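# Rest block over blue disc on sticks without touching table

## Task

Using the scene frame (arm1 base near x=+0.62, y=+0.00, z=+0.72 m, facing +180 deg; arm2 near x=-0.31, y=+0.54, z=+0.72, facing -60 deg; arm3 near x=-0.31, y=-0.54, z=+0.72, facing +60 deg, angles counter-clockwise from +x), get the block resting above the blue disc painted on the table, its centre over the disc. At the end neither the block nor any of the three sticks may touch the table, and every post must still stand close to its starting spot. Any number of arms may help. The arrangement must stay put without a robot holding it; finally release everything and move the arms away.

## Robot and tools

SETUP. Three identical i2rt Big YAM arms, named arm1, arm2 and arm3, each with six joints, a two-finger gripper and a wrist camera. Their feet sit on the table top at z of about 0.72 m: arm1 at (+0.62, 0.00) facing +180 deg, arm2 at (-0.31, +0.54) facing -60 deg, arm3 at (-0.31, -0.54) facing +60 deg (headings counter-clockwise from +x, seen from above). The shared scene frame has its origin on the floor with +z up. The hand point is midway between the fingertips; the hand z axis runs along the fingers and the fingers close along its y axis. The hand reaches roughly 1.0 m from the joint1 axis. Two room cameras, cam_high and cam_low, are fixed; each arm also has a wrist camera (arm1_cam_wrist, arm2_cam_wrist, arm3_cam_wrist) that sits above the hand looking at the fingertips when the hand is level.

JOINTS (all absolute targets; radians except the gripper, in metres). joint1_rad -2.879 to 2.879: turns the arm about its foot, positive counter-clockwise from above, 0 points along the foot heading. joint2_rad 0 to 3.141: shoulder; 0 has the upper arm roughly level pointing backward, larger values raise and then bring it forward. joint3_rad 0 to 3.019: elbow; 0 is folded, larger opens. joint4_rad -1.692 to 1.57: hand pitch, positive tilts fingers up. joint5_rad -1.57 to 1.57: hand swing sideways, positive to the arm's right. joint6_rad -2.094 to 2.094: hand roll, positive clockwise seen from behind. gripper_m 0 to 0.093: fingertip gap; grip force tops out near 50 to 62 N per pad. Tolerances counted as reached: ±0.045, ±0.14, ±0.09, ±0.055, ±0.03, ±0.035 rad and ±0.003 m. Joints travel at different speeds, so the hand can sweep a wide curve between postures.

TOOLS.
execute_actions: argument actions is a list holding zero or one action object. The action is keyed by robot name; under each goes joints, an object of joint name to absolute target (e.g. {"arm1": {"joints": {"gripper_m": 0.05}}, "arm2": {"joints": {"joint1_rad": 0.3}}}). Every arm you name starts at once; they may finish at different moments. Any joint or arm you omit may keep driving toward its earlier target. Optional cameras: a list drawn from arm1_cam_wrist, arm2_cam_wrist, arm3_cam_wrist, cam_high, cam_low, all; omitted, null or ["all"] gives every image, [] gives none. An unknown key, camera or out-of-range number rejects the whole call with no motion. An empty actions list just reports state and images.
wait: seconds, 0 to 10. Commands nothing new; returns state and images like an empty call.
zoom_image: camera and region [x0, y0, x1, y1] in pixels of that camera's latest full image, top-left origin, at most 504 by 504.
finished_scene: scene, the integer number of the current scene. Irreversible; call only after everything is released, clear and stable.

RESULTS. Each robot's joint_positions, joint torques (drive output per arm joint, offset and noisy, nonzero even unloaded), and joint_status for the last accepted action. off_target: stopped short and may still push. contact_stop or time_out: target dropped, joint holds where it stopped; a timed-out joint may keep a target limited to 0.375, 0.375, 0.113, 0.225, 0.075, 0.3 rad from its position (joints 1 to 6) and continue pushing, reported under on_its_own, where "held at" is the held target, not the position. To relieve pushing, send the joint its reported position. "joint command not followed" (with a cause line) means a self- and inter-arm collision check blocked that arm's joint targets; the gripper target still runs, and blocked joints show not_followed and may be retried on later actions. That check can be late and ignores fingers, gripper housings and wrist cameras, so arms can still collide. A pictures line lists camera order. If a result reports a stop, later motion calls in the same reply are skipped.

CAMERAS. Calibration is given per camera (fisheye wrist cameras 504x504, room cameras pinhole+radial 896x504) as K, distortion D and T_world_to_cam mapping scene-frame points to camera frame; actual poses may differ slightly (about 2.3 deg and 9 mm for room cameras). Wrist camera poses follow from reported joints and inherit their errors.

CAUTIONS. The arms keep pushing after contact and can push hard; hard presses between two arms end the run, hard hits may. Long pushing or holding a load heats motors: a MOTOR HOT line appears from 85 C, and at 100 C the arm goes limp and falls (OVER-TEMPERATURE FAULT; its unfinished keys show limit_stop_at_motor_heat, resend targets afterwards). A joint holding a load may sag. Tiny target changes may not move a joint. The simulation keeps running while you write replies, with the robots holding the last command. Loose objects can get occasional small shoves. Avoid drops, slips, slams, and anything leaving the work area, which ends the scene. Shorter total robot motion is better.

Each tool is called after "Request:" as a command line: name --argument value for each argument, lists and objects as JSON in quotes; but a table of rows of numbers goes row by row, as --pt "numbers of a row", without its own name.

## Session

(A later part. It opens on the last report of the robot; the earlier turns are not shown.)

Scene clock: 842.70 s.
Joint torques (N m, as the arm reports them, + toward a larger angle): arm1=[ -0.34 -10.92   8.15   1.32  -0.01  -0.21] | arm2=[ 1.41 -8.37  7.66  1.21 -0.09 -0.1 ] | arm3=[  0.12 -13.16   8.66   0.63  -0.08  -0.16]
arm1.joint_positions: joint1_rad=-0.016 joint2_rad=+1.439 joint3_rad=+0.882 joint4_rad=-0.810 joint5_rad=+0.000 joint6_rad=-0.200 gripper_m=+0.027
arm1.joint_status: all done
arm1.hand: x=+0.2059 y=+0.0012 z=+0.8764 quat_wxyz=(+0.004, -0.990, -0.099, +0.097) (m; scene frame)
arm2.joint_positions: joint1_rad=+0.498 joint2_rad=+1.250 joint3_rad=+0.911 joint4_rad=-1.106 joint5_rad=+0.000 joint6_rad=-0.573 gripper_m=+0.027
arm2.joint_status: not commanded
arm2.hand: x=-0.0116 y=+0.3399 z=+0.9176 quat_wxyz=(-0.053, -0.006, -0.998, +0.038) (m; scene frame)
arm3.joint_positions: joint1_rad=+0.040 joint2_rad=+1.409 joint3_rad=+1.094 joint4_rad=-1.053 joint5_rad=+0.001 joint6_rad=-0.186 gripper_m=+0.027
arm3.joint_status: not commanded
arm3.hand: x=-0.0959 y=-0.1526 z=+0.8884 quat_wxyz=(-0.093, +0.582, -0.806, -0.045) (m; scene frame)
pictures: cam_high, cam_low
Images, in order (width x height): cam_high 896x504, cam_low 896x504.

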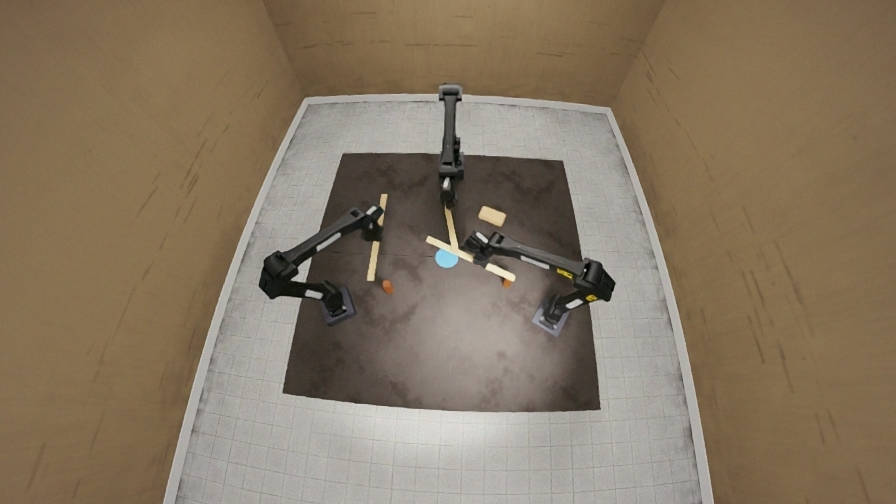

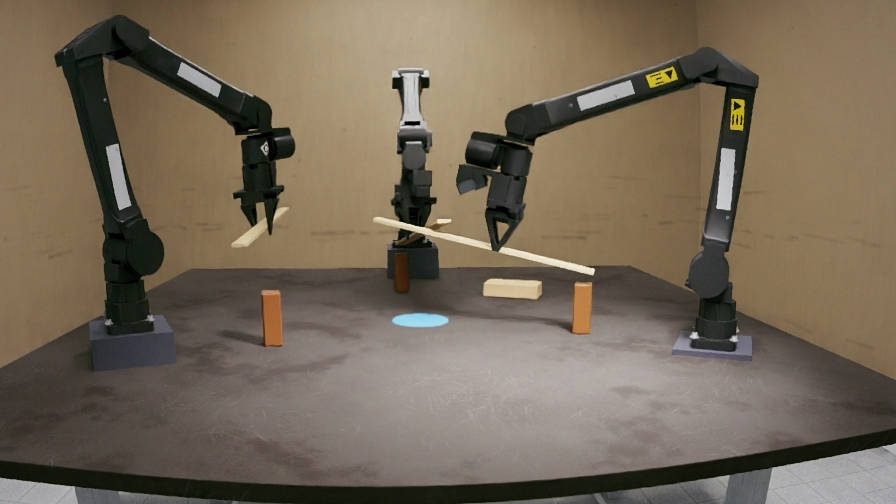

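Request:
execute_actions --actions '[{"arm1":{"joints":{"joint2_rad":1.465,"joint3_rad":0.87,"joint4_rad":-0.765}}}]' --cameras '["cam_low"]'

Request:
zoom_image --camera "cam_low" --region '[340, 170, 620, 340]'

Scene clock: 861.07 s.
Joint torques (N m, as the arm reports them, + toward a larger angle): arm1=[-0.41 -9.7   7.58  1.29  0.   -0.19] | arm2=[ 1.38 -8.44  7.67  1.17 -0.09 -0.1 ] | arm3=[  0.04 -13.12   8.65   0.6   -0.09  -0.15]
arm1.joint_positions: joint1_rad=-0.016 joint2_rad=+1.457 joint3_rad=+0.863 joint4_rad=-0.779 joint5_rad=+0.000 joint6_rad=-0.201 gripper_m=+0.027
arm1.joint_status: all done
arm1.hand: x=+0.2084 y=+0.0010 z=+0.8634 quat_wxyz=(+0.004, -0.991, -0.099, +0.094) (m; scene frame)
arm2.joint_positions: joint1_rad=+0.498 joint2_rad=+1.250 joint3_rad=+0.911 joint4_rad=-1.106 joint5_rad=+0.000 joint6_rad=-0.573 gripper_m=+0.027
arm2.joint_status: not commanded
arm2.hand: x=-0.0116 y=+0.3399 z=+0.9176 quat_wxyz=(-0.053, -0.006, -0.998, +0.038) (m; scene frame)
arm3.joint_positions: joint1_rad=+0.040 joint2_rad=+1.409 joint3_rad=+1.094 joint4_rad=-1.053 joint5_rad=+0.001 joint6_rad=-0.187 gripper_m=+0.027
arm3.joint_status: not commanded
arm3.hand: x=-0.0959 y=-0.1526 z=+0.8884 quat_wxyz=(-0.093, +0.583, -0.806, -0.044) (m; scene frame)
pictures: cam_low
Images, in order (width x height): cam_low 896x504.

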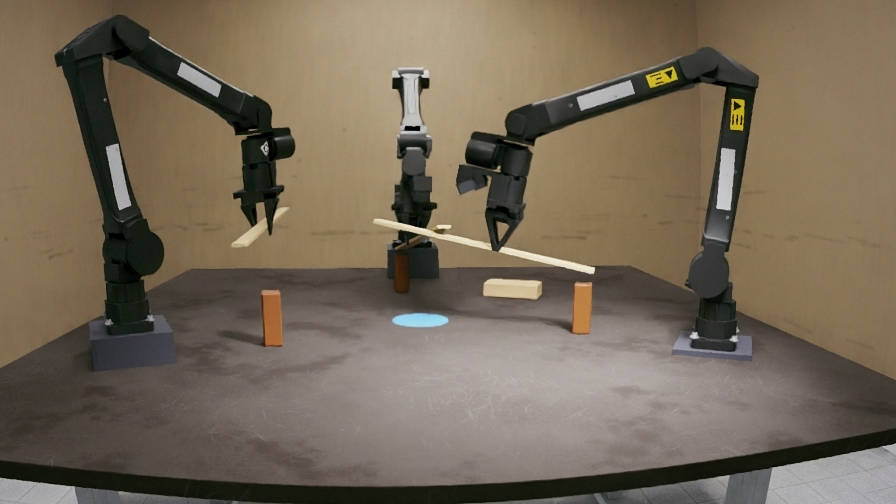

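Region (340, 170, 620, 340) of cam_low's 896x504 image, scaled by 1.800, with more detail than that image has; it fills the top 306 rows of this view, and the rest is white.

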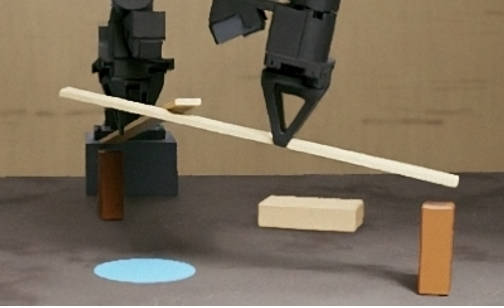

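Request:
execute_actions --actions '[{"arm2":{"joints":{"joint1_rad":0.19,"joint6_rad":0.0,"joint2_rad":1.33,"joint3_rad":1.04,"joint4_rad":-1.06}}}]' --cameras '["cam_low","cam_high"]'

Scene clock: 886.47 s.
Joint torques (N m, as the arm reports them, + toward a larger angle): arm1=[-0.69 -9.82  7.62  1.31 -0.03 -0.19] | arm2=[  1.65 -11.17  10.9    1.27  -0.08   0.09] | arm3=[  0.08 -13.26   8.67   0.61  -0.09  -0.15]
arm1.joint_positions: joint1_rad=-0.016 joint2_rad=+1.457 joint3_rad=+0.863 joint4_rad=-0.779 joint5_rad=+0.000 joint6_rad=-0.201 gripper_m=+0.027
arm1.joint_status: not commanded
arm1.hand: x=+0.2084 y=+0.0010 z=+0.8634 quat_wxyz=(+0.004, -0.991, -0.099, +0.094) (m; scene frame)
arm2.joint_positions: joint1_rad=+0.187 joint2_rad=+1.346 joint3_rad=+0.987 joint4_rad=-1.069 joint5_rad=+0.001 joint6_rad=-0.010 gripper_m=+0.027
arm2.joint_status: all done
arm2.hand: x=-0.0630 y=+0.2281 z=+0.9150 quat_wxyz=(-0.065, -0.428, -0.901, +0.034) (m; scene frame)
arm3.joint_positions: joint1_rad=+0.040 joint2_rad=+1.409 joint3_rad=+1.094 joint4_rad=-1.053 joint5_rad=+0.001 joint6_rad=-0.187 gripper_m=+0.027
arm3.joint_status: not commanded
arm3.hand: x=-0.0959 y=-0.1526 z=+0.8884 quat_wxyz=(-0.093, +0.583, -0.806, -0.044) (m; scene frame)
pictures: cam_high, cam_low
Images, in order (width x height): cam_high 896x504, cam_low 896x504.

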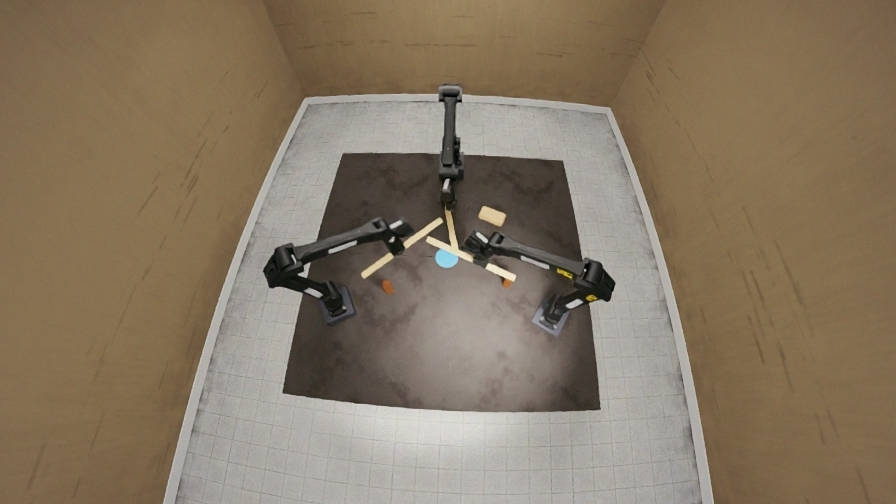

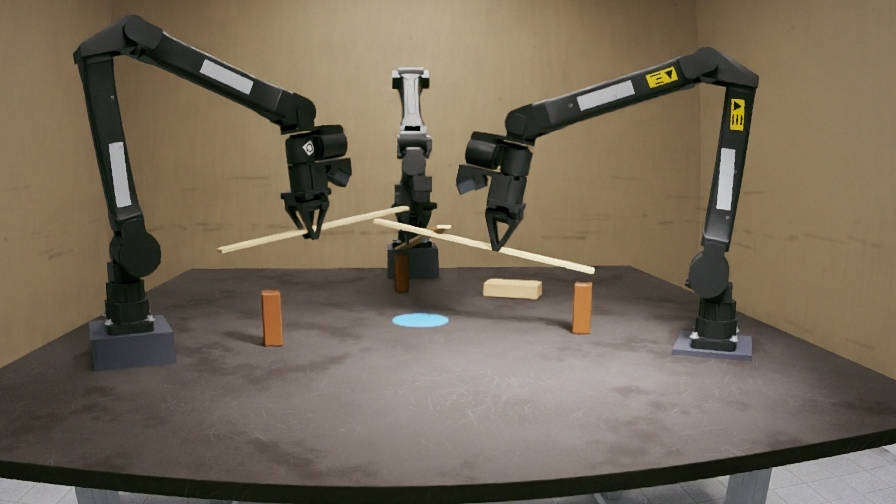

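Request:
execute_actions --actions '[{"arm2":{"joints":{"joint2_rad":1.485,"joint3_rad":1.06,"joint4_rad":-0.89}}}]' --cameras '["cam_low","cam_high"]'

Request:
zoom_image --camera "cam_low" --region '[220, 170, 500, 340]'

Request:
zoom_image --camera "cam_high" --region '[360, 170, 540, 310]'

Scene clock: 894.67 s.
Joint torques (N m, as the arm reports them, + toward a larger angle): arm1=[-0.61 -9.74  7.65  1.31  0.   -0.19] | arm2=[  1.71 -13.99  10.3    1.54  -0.08   0.08] | arm3=[  0.01 -13.22   8.66   0.64  -0.09  -0.16]
arm1.joint_positions: joint1_rad=-0.016 joint2_rad=+1.457 joint3_rad=+0.863 joint4_rad=-0.779 joint5_rad=+0.000 joint6_rad=-0.201 gripper_m=+0.027
arm1.joint_status: not commanded
arm1.hand: x=+0.2084 y=+0.0010 z=+0.8634 quat_wxyz=(+0.004, -0.991, -0.099, +0.094) (m; scene frame)
arm2.joint_positions: joint1_rad=+0.187 joint2_rad=+1.507 joint3_rad=+1.012 joint4_rad=-0.904 joint5_rad=+0.001 joint6_rad=-0.009 gripper_m=+0.027
arm2.joint_status: all done
arm2.hand: x=-0.0334 y=+0.1908 z=+0.8672 quat_wxyz=(-0.078, -0.427, -0.900, +0.041) (m; scene frame)
arm3.joint_positions: joint1_rad=+0.040 joint2_rad=+1.409 joint3_rad=+1.094 joint4_rad=-1.053 joint5_rad=+0.001 joint6_rad=-0.187 gripper_m=+0.027
arm3.joint_status: not commanded
arm3.hand: x=-0.0959 y=-0.1526 z=+0.8884 quat_wxyz=(-0.093, +0.583, -0.806, -0.044) (m; scene frame)
pictures: cam_high, cam_low
Images, in order (width x height): cam_high 896x504, cam_low 896x504.

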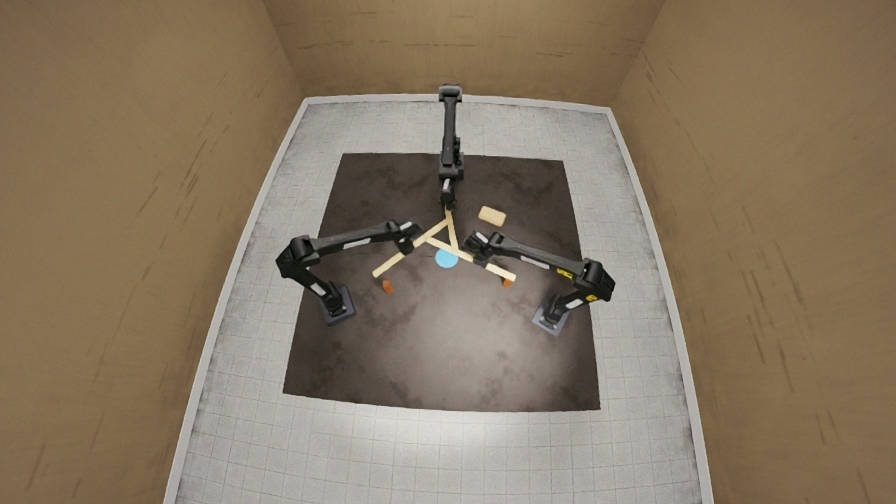

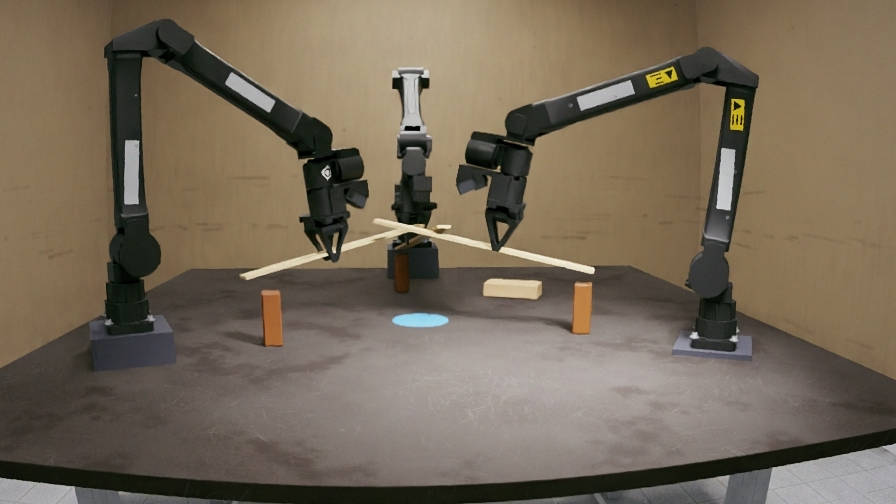

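Region (220, 170, 500, 340) of cam_low's 896x504 image, scaled by 1.800, with more detail than that image has; it fills the top 306 rows of this view, and the rest is white.

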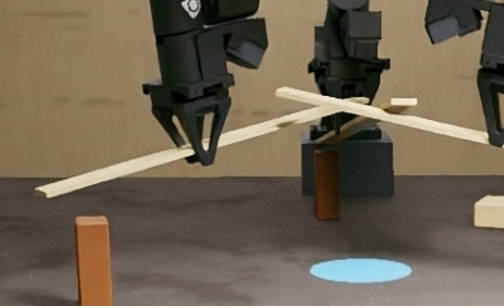

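Region (360, 170, 540, 310) of cam_high's 896x504 image, scaled by 2.800, with more detail than that image has.

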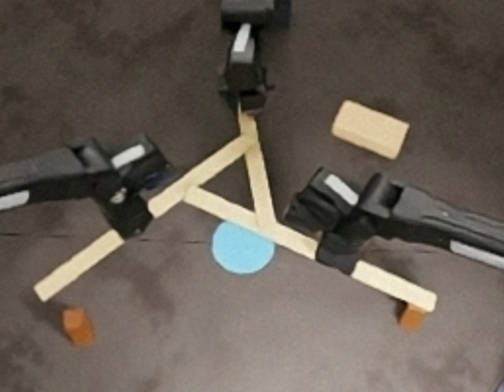

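Request:
execute_actions --actions '[{"arm2":{"joints":{"joint1_rad":0.04,"joint6_rad":-0.21}}}]' --cameras '["cam_low","cam_high","arm2_cam_wrist"]'

Request:
zoom_image --camera "cam_low" --region '[220, 170, 500, 340]'

Request:
zoom_image --camera "cam_high" --region '[360, 170, 540, 310]'

Scene clock: 904.20 s.
Joint torques (N m, as the arm reports them, + toward a larger angle): arm1=[-0.49 -9.8   7.72  1.26 -0.01 -0.14] | arm2=[  1.89 -13.33  10.29   1.36  -0.03  -0.08] | arm3=[  0.16 -13.27   8.66   0.6   -0.09  -0.15]
arm1.joint_positions: joint1_rad=-0.016 joint2_rad=+1.457 joint3_rad=+0.863 joint4_rad=-0.779 joint5_rad=+0.000 joint6_rad=-0.205 gripper_m=+0.027
arm1.joint_status: not commanded
arm1.hand: x=+0.2084 y=+0.0010 z=+0.8634 quat_wxyz=(+0.004, -0.990, -0.102, +0.094) (m; scene frame)
arm2.joint_positions: joint1_rad=+0.035 joint2_rad=+1.502 joint3_rad=+1.012 joint4_rad=-0.900 joint5_rad=-0.001 joint6_rad=-0.201 gripper_m=+0.027
arm2.joint_status: all done
arm2.hand: x=-0.0881 y=+0.1521 z=+0.8694 quat_wxyz=(-0.074, -0.409, -0.908, +0.055) (m; scene frame)
arm3.joint_positions: joint1_rad=+0.040 joint2_rad=+1.409 joint3_rad=+1.094 joint4_rad=-1.053 joint5_rad=+0.001 joint6_rad=-0.188 gripper_m=+0.027
arm3.joint_status: not commanded
arm3.hand: x=-0.0959 y=-0.1526 z=+0.8884 quat_wxyz=(-0.093, +0.583, -0.806, -0.044) (m; scene frame)
pictures: arm2_cam_wrist, cam_high, cam_low
camera_calibration (this result's frames):
arm2_cam_wrist: T_world_to_cam=[[-0.746482, -0.6641, 0.0416616, 0.00180519], [-0.584964, 0.684793, 0.434598, -0.533967], [-0.317146, 0.300049, -0.899661, 0.833866], [0, 0, 0, 1]] pos_world=[-0.0465466, 0.116655, 0.982182]
Images, in order (width x height): arm2_cam_wrist 504x504, cam_high 896x504, cam_low 896x504.

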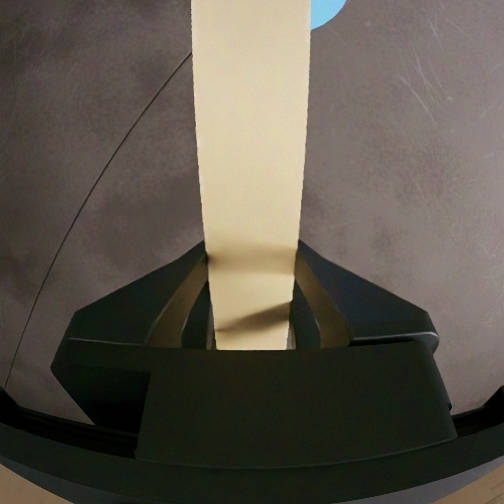

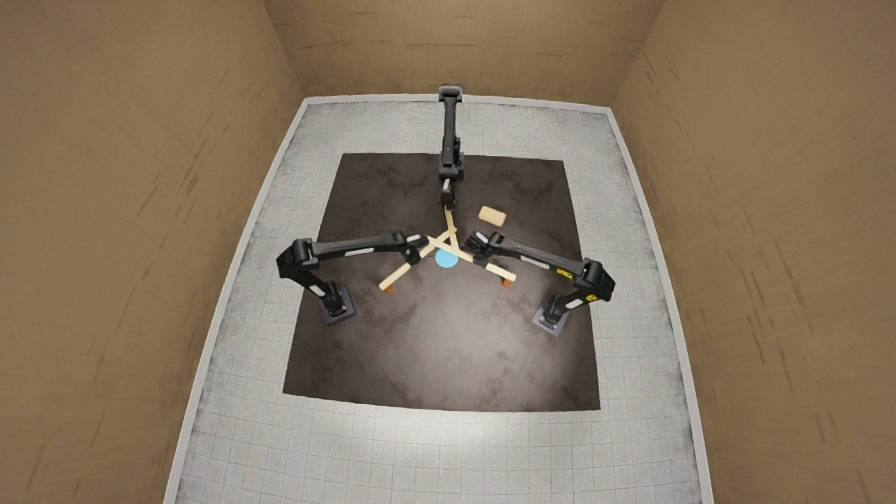

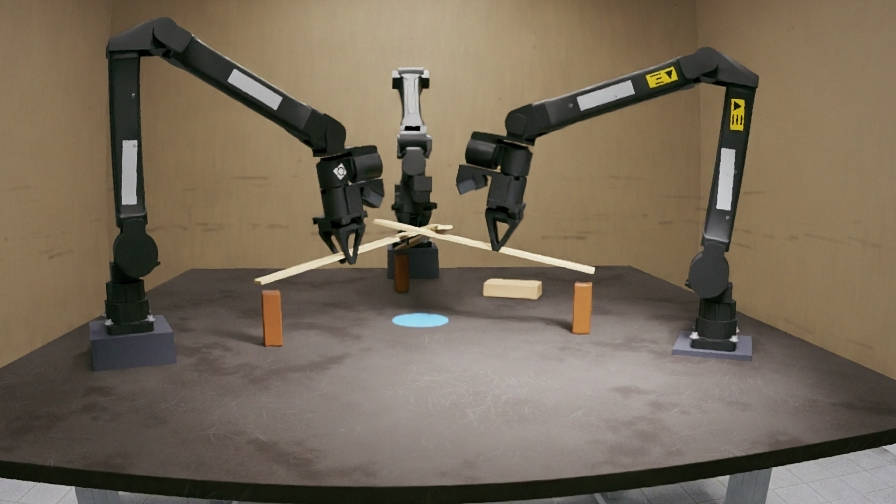

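Region (220, 170, 500, 340) of cam_low's 896x504 image, scaled by 1.800, with more detail than that image has; it fills the top 306 rows of this view, and the rest is white.

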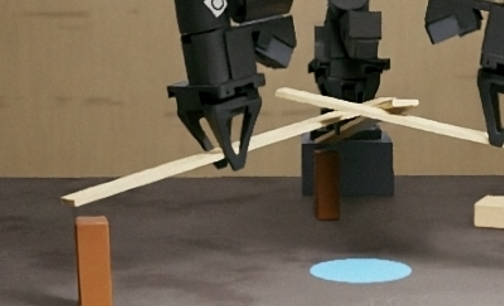

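Region (360, 170, 540, 310) of cam_high's 896x504 image, scaled by 2.800, with more detail than that image has.

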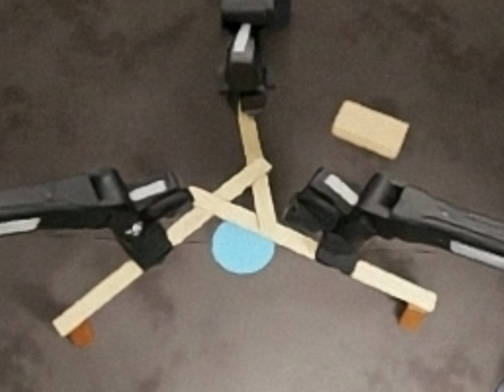

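Request:
execute_actions --actions '[{"arm1":{"joints":{"joint3_rad":0.94,"joint4_rad":-0.83}},"arm2":{"joints":{"joint3_rad":1.098,"joint4_rad":-0.927}},"arm3":{"joints":{"joint3_rad":1.145,"joint4_rad":-1.087}}}]' --cameras '[]'

Scene clock: 928.57 s.
Joint torques (N m, as the arm reports them, + toward a larger angle): arm1=[-0.63 -9.76 10.86  0.28  0.   -0.16] | arm2=[  1.76 -14.16  10.89   0.68  -0.04  -0.11] | arm3=[  0.11 -13.16  13.53   0.33  -0.08  -0.15]
arm1.joint_positions: joint1_rad=-0.016 joint2_rad=+1.457 joint3_rad=+0.891 joint4_rad=-0.822 joint5_rad=+0.000 joint6_rad=-0.205 gripper_m=+0.027
arm1.joint_status: all done
arm1.hand: x=+0.2061 y=+0.0011 z=+0.8716 quat_wxyz=(+0.003, -0.991, -0.102, +0.086) (m; scene frame)
arm2.joint_positions: joint1_rad=+0.035 joint2_rad=+1.502 joint3_rad=+1.042 joint4_rad=-0.920 joint5_rad=-0.001 joint6_rad=-0.202 gripper_m=+0.027
arm2.joint_status: all done
arm2.hand: x=-0.0841 y=+0.1454 z=+0.8803 quat_wxyz=(-0.079, -0.408, -0.908, +0.058) (m; scene frame)
arm3.joint_positions: joint1_rad=+0.040 joint2_rad=+1.409 joint3_rad=+1.094 joint4_rad=-1.076 joint5_rad=+0.001 joint6_rad=-0.188 gripper_m=+0.027
arm3.joint_status: all done
arm3.hand: x=-0.0986 y=-0.1575 z=+0.8873 quat_wxyz=(-0.082, +0.584, -0.807, -0.040) (m; scene frame)
pictures: none
No camera images: the call's "cameras" was empty. Leave "cameras" out to get every camera's image.

Request:
execute_actions --actions '[{"arm1":{"joints":{"joint2_rad":1.515}},"arm2":{"joints":{"joint2_rad":1.555}},"arm3":{"joints":{"joint2_rad":1.475,"joint3_rad":1.165}}}]' --cameras '["cam_low","cam_high"]'

Request:
zoom_image --camera "cam_low" --region '[240, 200, 610, 340]'

Request:
zoom_image --camera "cam_high" --region '[360, 170, 540, 310]'

Scene clock: 937.87 s.
Joint torques (N m, as the arm reports them, + toward a larger angle): arm1=[ -0.51 -10.62  10.45   0.18  -0.01  -0.14] | arm2=[  1.78 -13.97  10.5    0.64  -0.03  -0.12] | arm3=[ -0.02 -13.46  14.61   0.21  -0.09  -0.14]
arm1.joint_positions: joint1_rad=-0.016 joint2_rad=+1.513 joint3_rad=+0.892 joint4_rad=-0.822 joint5_rad=+0.000 joint6_rad=-0.205 gripper_m=+0.027
arm1.joint_status: all done
arm1.hand: x=+0.2096 y=+0.0009 z=+0.8507 quat_wxyz=(+0.000, -0.993, -0.102, +0.060) (m; scene frame)
arm2.joint_positions: joint1_rad=+0.035 joint2_rad=+1.566 joint3_rad=+1.045 joint4_rad=-0.920 joint5_rad=-0.001 joint6_rad=-0.202 gripper_m=+0.027
arm2.joint_status: all done
arm2.hand: x=-0.0849 y=+0.1465 z=+0.8539 quat_wxyz=(-0.054, -0.409, -0.910, +0.041) (m; scene frame)
arm3.joint_positions: joint1_rad=+0.040 joint2_rad=+1.469 joint3_rad=+1.098 joint4_rad=-1.077 joint5_rad=+0.001 joint6_rad=-0.188 gripper_m=+0.027
arm3.joint_status: all done
arm3.hand: x=-0.0976 y=-0.1556 z=+0.8640 quat_wxyz=(-0.057, +0.585, -0.809, -0.028) (m; scene frame)
pictures: cam_high, cam_low
Images, in order (width x height): cam_high 896x504, cam_low 896x504.

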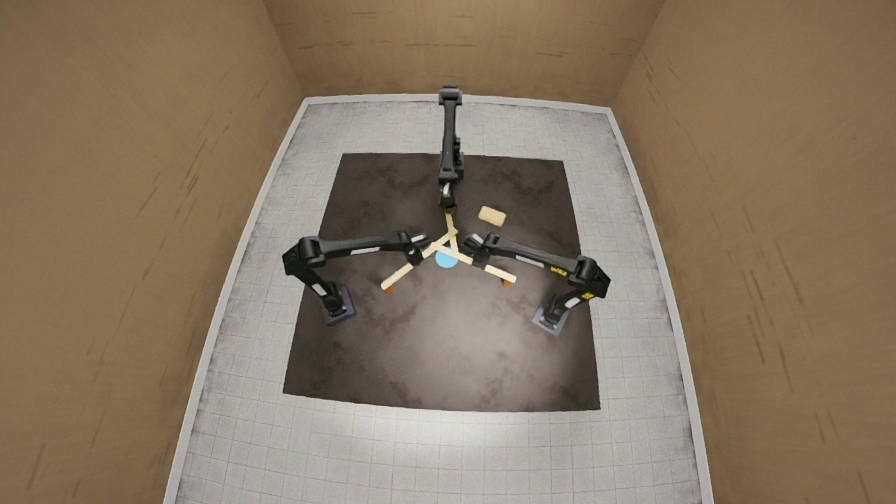

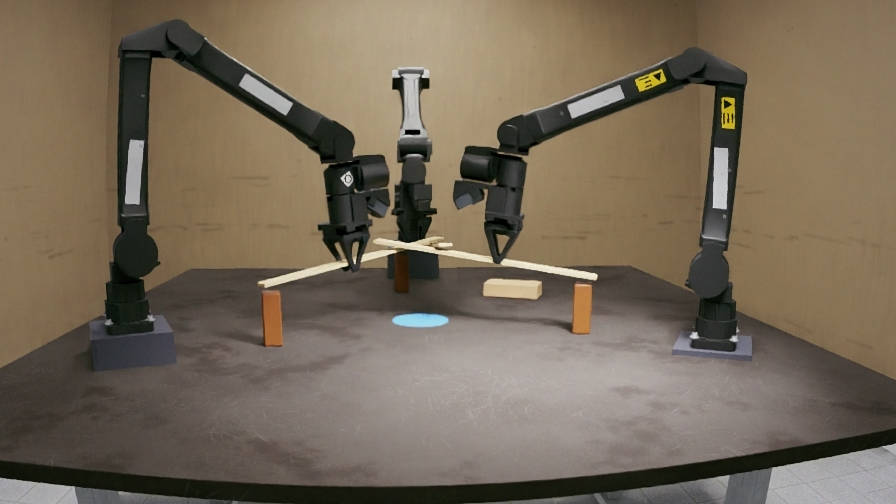

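Region (240, 200, 610, 340) of cam_low's 896x504 image, scaled by 1.362, with more detail than that image has; it fills the top 191 rows of this view, and the rest is white.

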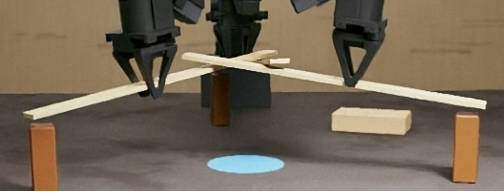

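Region (360, 170, 540, 310) of cam_high's 896x504 image, scaled by 2.800, with more detail than that image has.

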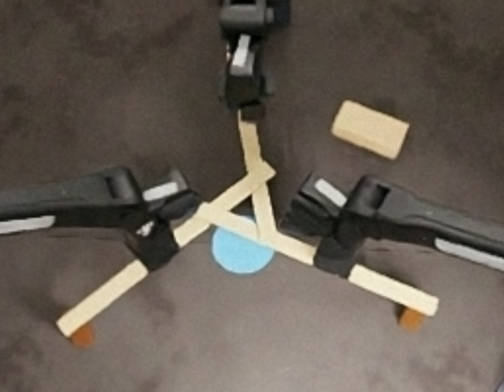

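Request:
zoom_image --camera "cam_low" --region '[370, 225, 470, 275]'

Request:
zoom_image --camera "cam_high" --region '[420, 215, 480, 275]'

Region (370, 225, 470, 275) of cam_low's 896x504 image, scaled by 5.040, with more detail than that image has.

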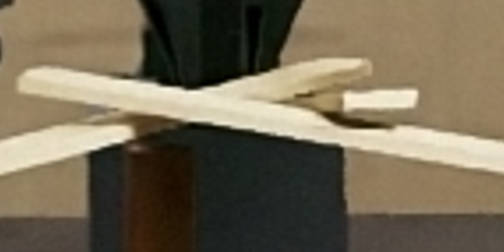

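Region (420, 215, 480, 275) of cam_high's 896x504 image, scaled by 8.400, with more detail than that image has.

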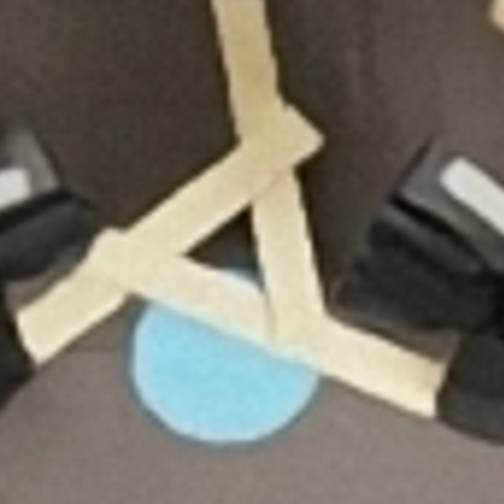

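Request:
execute_actions --actions '[{"arm1":{"joints":{"joint2_rad":1.54,"joint3_rad":0.975}},"arm3":{"joints":{"joint1_rad":0.02,"joint2_rad":1.495,"joint3_rad":1.185}}}]' --cameras '["cam_low","cam_high"]'

Request:
zoom_image --camera "cam_low" --region '[240, 200, 610, 340]'

Request:
zoom_image --camera "cam_high" --region '[370, 200, 530, 300]'

Scene clock: 961.17 s.
Joint torques (N m, as the arm reports them, + toward a larger angle): arm1=[ -0.66 -10.49  10.81   0.28  -0.01  -0.14] | arm2=[  1.79 -13.8   10.35   0.61  -0.03  -0.11] | arm3=[ -0.57 -12.41  15.12   0.27  -0.09  -0.13]
arm1.joint_positions: joint1_rad=-0.016 joint2_rad=+1.533 joint3_rad=+0.923 joint4_rad=-0.825 joint5_rad=+0.000 joint6_rad=-0.206 gripper_m=+0.027
arm1.joint_status: all done
arm1.hand: x=+0.1979 y=+0.0009 z=+0.8531 quat_wxyz=(+0.001, -0.993, -0.102, +0.063) (m; scene frame)
arm2.joint_positions: joint1_rad=+0.035 joint2_rad=+1.566 joint3_rad=+1.045 joint4_rad=-0.920 joint5_rad=-0.001 joint6_rad=-0.202 gripper_m=+0.027
arm2.joint_status: not commanded
arm2.hand: x=-0.0849 y=+0.1465 z=+0.8539 quat_wxyz=(-0.054, -0.409, -0.910, +0.041) (m; scene frame)
arm3.joint_positions: joint1_rad=+0.027 joint2_rad=+1.477 joint3_rad=+1.112 joint4_rad=-1.078 joint5_rad=+0.001 joint6_rad=-0.189 gripper_m=+0.027
arm3.joint_status: all done
arm3.hand: x=-0.0901 y=-0.1538 z=+0.8663 quat_wxyz=(-0.059, +0.580, -0.812, -0.028) (m; scene frame)
pictures: cam_high, cam_low
Images, in order (width x height): cam_high 896x504, cam_low 896x504.

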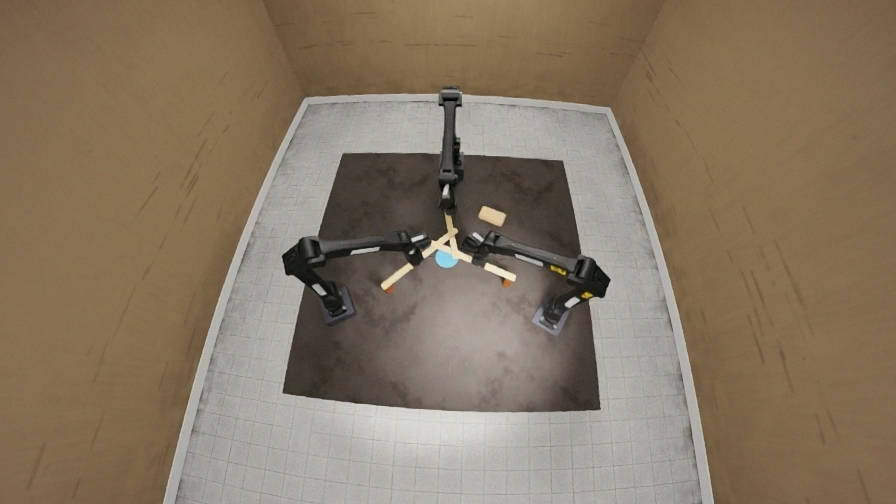

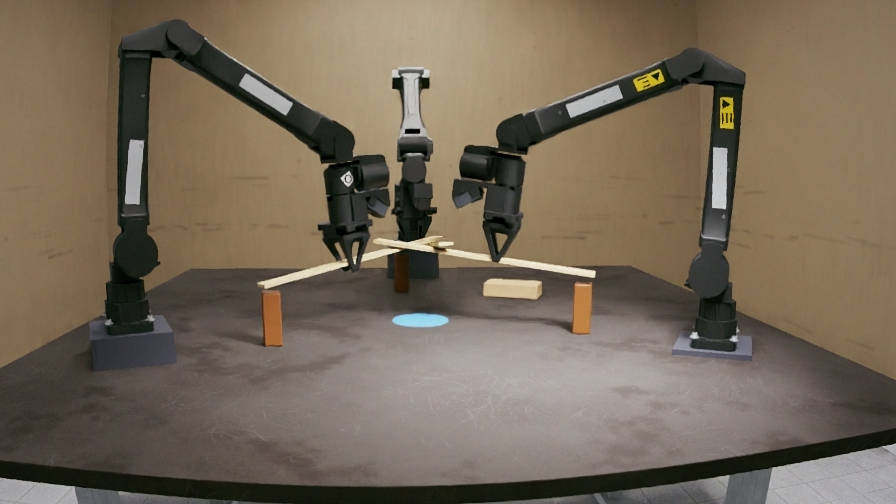

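Region (240, 200, 610, 340) of cam_low's 896x504 image, scaled by 1.362, with more detail than that image has; it fills the top 191 rows of this view, and the rest is white.

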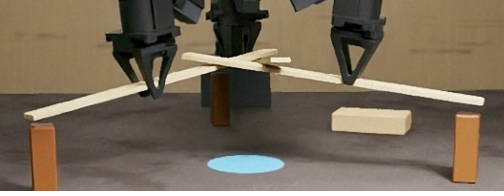

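Region (370, 200, 530, 300) of cam_high's 896x504 image, scaled by 3.150, with more detail than that image has; it fills the top 315 rows of this view, and the rest is white.

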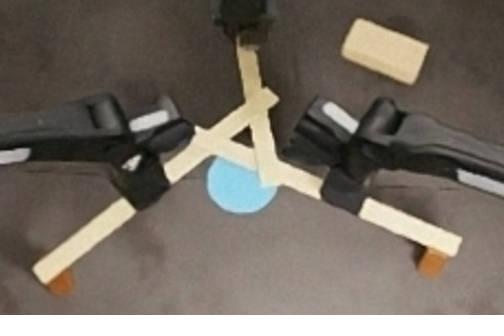

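Request:
execute_actions --actions '[{"arm1":{"joints":{"joint2_rad":1.562}},"arm2":{"joints":{"joint2_rad":1.59}},"arm3":{"joints":{"joint2_rad":1.525,"joint4_rad":-1.05}}}]' --cameras '["cam_low"]'

Request:
zoom_image --camera "cam_low" --region '[240, 200, 610, 340]'

Scene clock: 970.43 s.
Joint torques (N m, as the arm reports them, + toward a larger angle): arm1=[ -0.7  -11.15  10.62   0.23   0.    -0.14] | arm2=[  1.71 -12.89  10.47   0.53  -0.02  -0.05] | arm3=[ -0.75 -13.42  14.9    1.39  -0.08  -0.14]
arm1.joint_positions: joint1_rad=-0.016 joint2_rad=+1.556 joint3_rad=+0.924 joint4_rad=-0.825 joint5_rad=+0.000 joint6_rad=-0.206 gripper_m=+0.027
arm1.joint_status: all done
arm1.hand: x=+0.1995 y=+0.0010 z=+0.8441 quat_wxyz=(+0.000, -0.993, -0.102, +0.052) (m; scene frame)
arm2.joint_positions: joint1_rad=+0.035 joint2_rad=+1.588 joint3_rad=+1.045 joint4_rad=-0.920 joint5_rad=-0.001 joint6_rad=-0.207 gripper_m=+0.027
arm2.joint_status: all done
arm2.hand: x=-0.0854 y=+0.1476 z=+0.8447 quat_wxyz=(-0.045, -0.407, -0.912, +0.034) (m; scene frame)
arm3.joint_positions: joint1_rad=+0.027 joint2_rad=+1.511 joint3_rad=+1.113 joint4_rad=-1.067 joint5_rad=+0.001 joint6_rad=-0.190 gripper_m=+0.027
arm3.joint_status: all done
arm3.hand: x=-0.0887 y=-0.1512 z=+0.8527 quat_wxyz=(-0.049, +0.581, -0.812, -0.024) (m; scene frame)
pictures: cam_low
Images, in order (width x height): cam_low 896x504.

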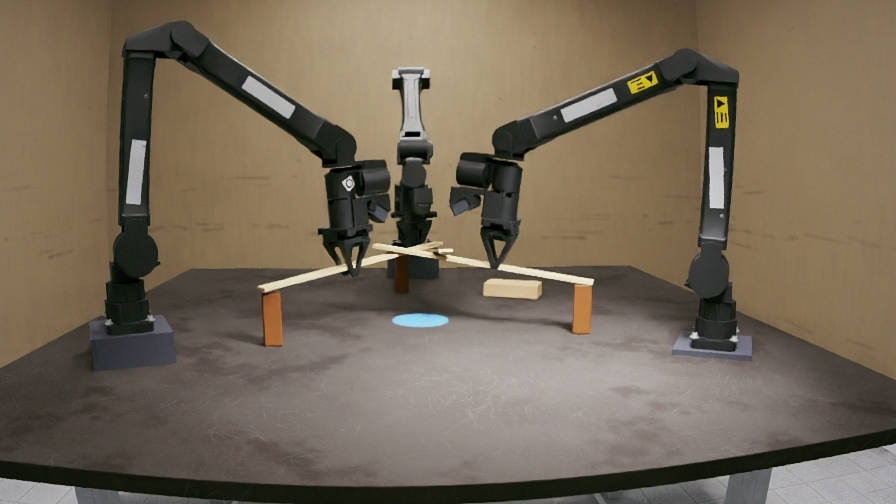

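Region (240, 200, 610, 340) of cam_low's 896x504 image, scaled by 1.362, with more detail than that image has; it fills the top 191 rows of this view, and the rest is white.

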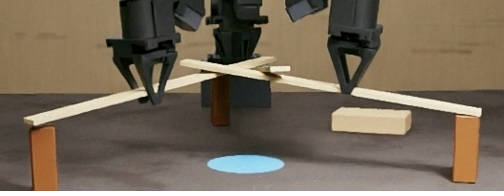

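Request:
execute_actions --actions '[{"arm1":{"joints":{"gripper_m":0.042}},"arm2":{"joints":{"gripper_m":0.042}},"arm3":{"joints":{"gripper_m":0.042}}}]' --cameras '["cam_low"]'

Request:
execute_actions --actions '[{"arm1":{"joints":{"joint2_rad":1.2}},"arm2":{"joints":{"joint2_rad":0.6}},"arm3":{"joints":{"joint2_rad":0.6}}}]' --cameras '["cam_low","cam_high"]'

Scene clock: 977.10 s.
Joint torques (N m, as the arm reports them, + toward a larger angle): arm1=[ -0.48 -11.15  10.43   0.24   0.    -0.14] | arm2=[  1.67 -12.87  10.28   0.54  -0.01  -0.05] | arm3=[ -0.6  -13.25  14.55   1.32  -0.09  -0.13]
arm1.joint_positions: joint1_rad=-0.016 joint2_rad=+1.556 joint3_rad=+0.928 joint4_rad=-0.825 joint5_rad=+0.000 joint6_rad=-0.206 gripper_m=+0.042
arm1.joint_status: all done
arm1.hand: x=+0.1977 y=+0.0010 z=+0.8453 quat_wxyz=(+0.000, -0.993, -0.102, +0.054) (m; scene frame)
arm2.joint_positions: joint1_rad=+0.035 joint2_rad=+1.588 joint3_rad=+1.045 joint4_rad=-0.920 joint5_rad=-0.001 joint6_rad=-0.207 gripper_m=+0.042
arm2.joint_status: all done
arm2.hand: x=-0.0854 y=+0.1476 z=+0.8447 quat_wxyz=(-0.045, -0.407, -0.912, +0.034) (m; scene frame)
arm3.joint_positions: joint1_rad=+0.027 joint2_rad=+1.511 joint3_rad=+1.117 joint4_rad=-1.066 joint5_rad=+0.001 joint6_rad=-0.190 gripper_m=+0.042
arm3.joint_status: all done
arm3.hand: x=-0.0877 y=-0.1496 z=+0.8542 quat_wxyz=(-0.052, +0.581, -0.812, -0.025) (m; scene frame)
pictures: cam_low
Images, in order (width x height): cam_low 896x504.

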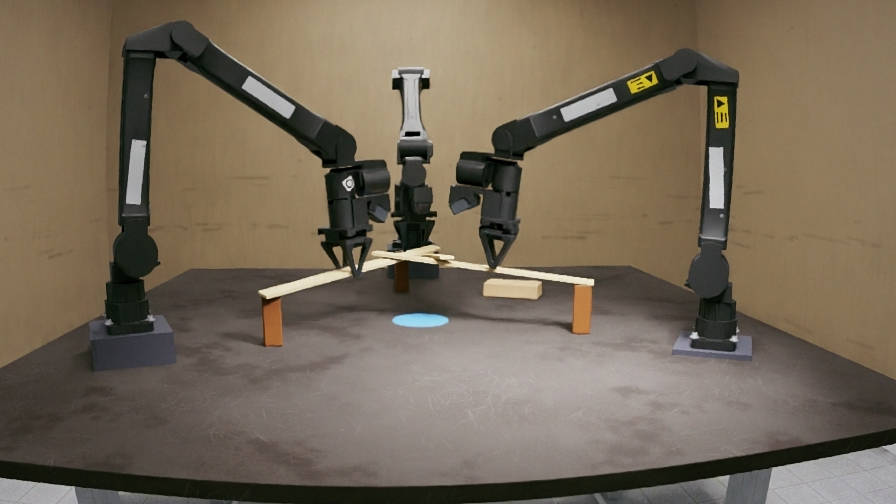

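Scene clock: 978.77 s.
Joint torques (N m, as the arm reports them, + toward a larger angle): arm1=[-0.82 -7.73 11.4   0.98 -0.02 -0.12] | arm2=[ 1.82  0.58 10.4   1.8  -0.01 -0.04] | arm3=[-0.62 -0.3  12.31  2.7  -0.08 -0.11]
arm1.joint_positions: joint1_rad=-0.016 joint2_rad=+1.189 joint3_rad=+0.939 joint4_rad=-0.825 joint5_rad=+0.000 joint6_rad=-0.206 gripper_m=+0.042
arm1.joint_status: all done
arm1.hand: x=+0.1871 y=+0.0027 z=+1.0004 quat_wxyz=(+0.019, -0.966, -0.098, +0.240) (m; scene frame)
arm2.joint_positions: joint1_rad=+0.035 joint2_rad=+0.595 joint3_rad=+1.061 joint4_rad=-0.920 joint5_rad=-0.001 joint6_rad=-0.207 gripper_m=+0.042
arm2.joint_status: all done
arm2.hand: x=-0.1560 y=+0.2726 z=+1.2405 quat_wxyz=(-0.430, -0.344, -0.774, +0.313) (m; scene frame)
arm3.joint_positions: joint1_rad=+0.027 joint2_rad=+0.592 joint3_rad=+1.150 joint4_rad=-1.063 joint5_rad=+0.001 joint6_rad=-0.190 gripper_m=+0.042
arm3.joint_status: all done
arm3.hand: x=-0.1679 y=-0.2922 z=+1.2137 quat_wxyz=(-0.463, +0.500, -0.700, -0.214) (m; scene frame)
pictures: cam_high, cam_low
Images, in order (width x height): cam_high 896x504, cam_low 896x504.

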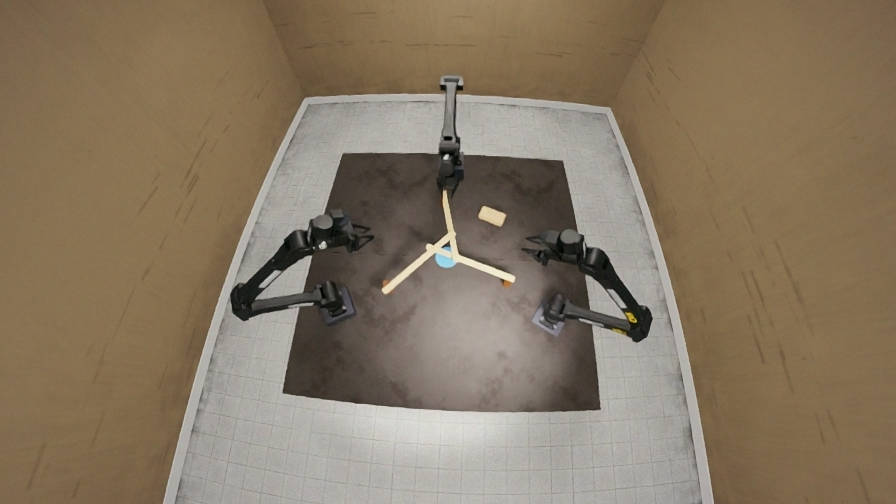

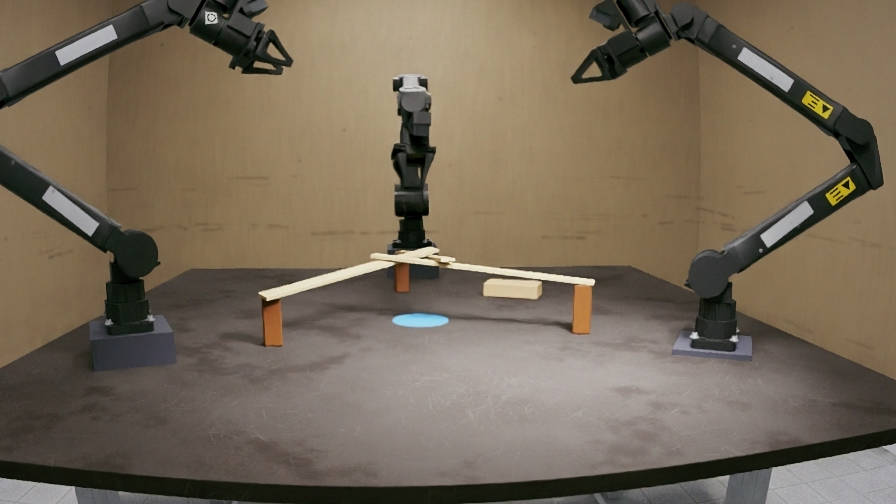

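S2 has shifted on its post. I'll take a closer look.

Request:
execute_actions --actions '[]' --cameras '["cam_low","cam_high"]'

Request:
zoom_image --camera "cam_high" --region '[370, 180, 530, 305]'

Request:
zoom_image --camera "cam_low" --region '[240, 230, 480, 350]'

Scene clock: 984.50 s.
Joint torques (N m, as the arm reports them, + toward a larger angle): arm1=[-0.67 -7.6  11.35  0.92  0.   -0.14] | arm2=[ 1.75  0.49 10.39  1.86 -0.01 -0.04] | arm3=[-0.55 -0.38 12.3   2.67 -0.09 -0.12]
arm1.joint_positions: joint1_rad=-0.016 joint2_rad=+1.189 joint3_rad=+0.939 joint4_rad=-0.825 joint5_rad=+0.000 joint6_rad=-0.206 gripper_m=+0.042
arm1.joint_status: all done
arm1.hand: x=+0.1871 y=+0.0027 z=+1.0004 quat_wxyz=(+0.019, -0.966, -0.098, +0.240) (m; scene frame)
arm2.joint_positions: joint1_rad=+0.035 joint2_rad=+0.595 joint3_rad=+1.061 joint4_rad=-0.920 joint5_rad=-0.001 joint6_rad=-0.207 gripper_m=+0.042
arm2.joint_status: all done
arm2.hand: x=-0.1560 y=+0.2726 z=+1.2405 quat_wxyz=(-0.430, -0.344, -0.774, +0.313) (m; scene frame)
arm3.joint_positions: joint1_rad=+0.027 joint2_rad=+0.592 joint3_rad=+1.150 joint4_rad=-1.063 joint5_rad=+0.001 joint6_rad=-0.190 gripper_m=+0.042
arm3.joint_status: all done
arm3.hand: x=-0.1679 y=-0.2922 z=+1.2137 quat_wxyz=(-0.463, +0.500, -0.700, -0.214) (m; scene frame)
pictures: cam_high, cam_low
Images, in order (width x height): cam_high 896x504, cam_low 896x504.

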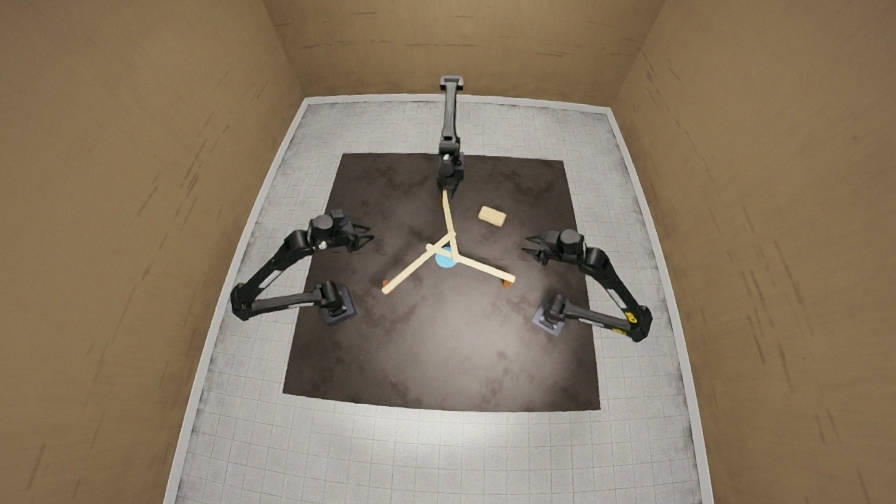

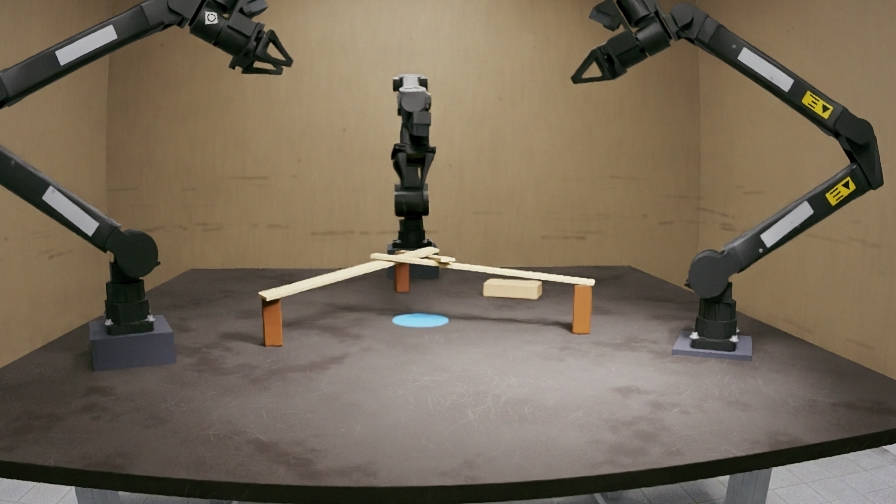

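Region (370, 180, 530, 305) of cam_high's 896x504 image, scaled by 3.150, with more detail than that image has; it fills the top 394 rows of this view, and the rest is white.

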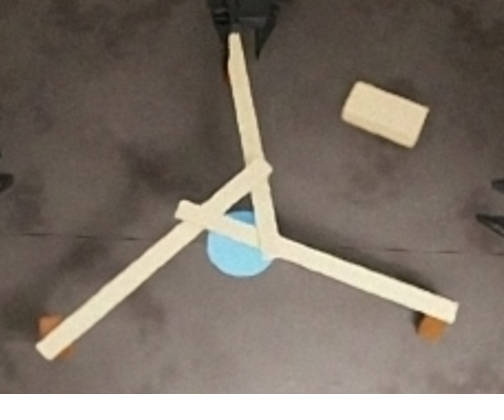

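Region (240, 230, 480, 350) of cam_low's 896x504 image, scaled by 2.100, with more detail than that image has.

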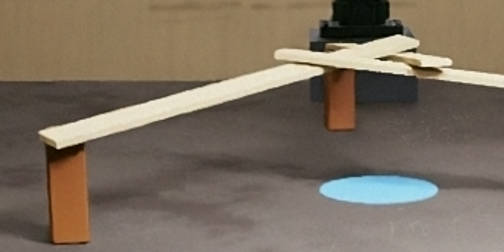

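Request:
execute_actions --actions '[{"arm1":{"joints":{"joint1_rad":0.6,"joint6_rad":-0.58,"gripper_m":0.093,"joint3_rad":1.01,"joint4_rad":-0.73}},"arm2":{"joints":{"joint2_rad":1.49,"joint3_rad":1.045,"gripper_m":0.08}}}]' --cameras '["arm2_cam_wrist"]'

Scene clock: 994.20 s.
Joint torques (N m, as the arm reports them, + toward a larger angle): arm1=[ 0.73 -7.87 12.81  1.95 -0.05 -0.2 ] | arm2=[  1.76 -13.15   7.42   0.68  -0.02  -0.05] | arm3=[-0.54 -0.3  12.32  2.73 -0.09 -0.11]
arm1.joint_positions: joint1_rad=+0.595 joint2_rad=+1.190 joint3_rad=+0.957 joint4_rad=-0.745 joint5_rad=+0.000 joint6_rad=-0.570 gripper_m=+0.093
arm1.joint_status: all done
arm1.hand: x=+0.2464 y=-0.2571 z=+1.0227 quat_wxyz=(-0.013, -0.796, -0.531, +0.291) (m; scene frame)
arm2.joint_positions: joint1_rad=+0.035 joint2_rad=+1.504 joint3_rad=+1.037 joint4_rad=-0.920 joint5_rad=-0.001 joint6_rad=-0.207 gripper_m=+0.080
arm2.joint_status: all done
arm2.hand: x=-0.0852 y=+0.1474 z=+0.8777 quat_wxyz=(-0.076, -0.406, -0.909, +0.056) (m; scene frame)
arm3.joint_positions: joint1_rad=+0.027 joint2_rad=+0.592 joint3_rad=+1.150 joint4_rad=-1.063 joint5_rad=+0.001 joint6_rad=-0.190 gripper_m=+0.042
arm3.joint_status: not commanded
arm3.hand: x=-0.1679 y=-0.2922 z=+1.2137 quat_wxyz=(-0.463, +0.500, -0.700, -0.214) (m; scene frame)
pictures: arm2_cam_wrist
camera_calibration (this result's frames):
arm2_cam_wrist: T_world_to_cam=[[-0.742442, -0.668546, 0.0427418, 0.000535058], [-0.589764, 0.682547, 0.431635, -0.530053], [-0.317741, 0.295256, -0.901035, 0.845526], [0, 0, 0, 1]] pos_world=[-0.0435503, 0.112497, 0.990615]
Images, in order (width x height): arm2_cam_wrist 504x504.

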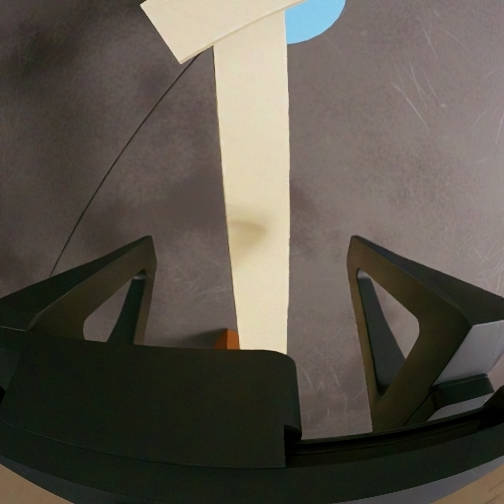

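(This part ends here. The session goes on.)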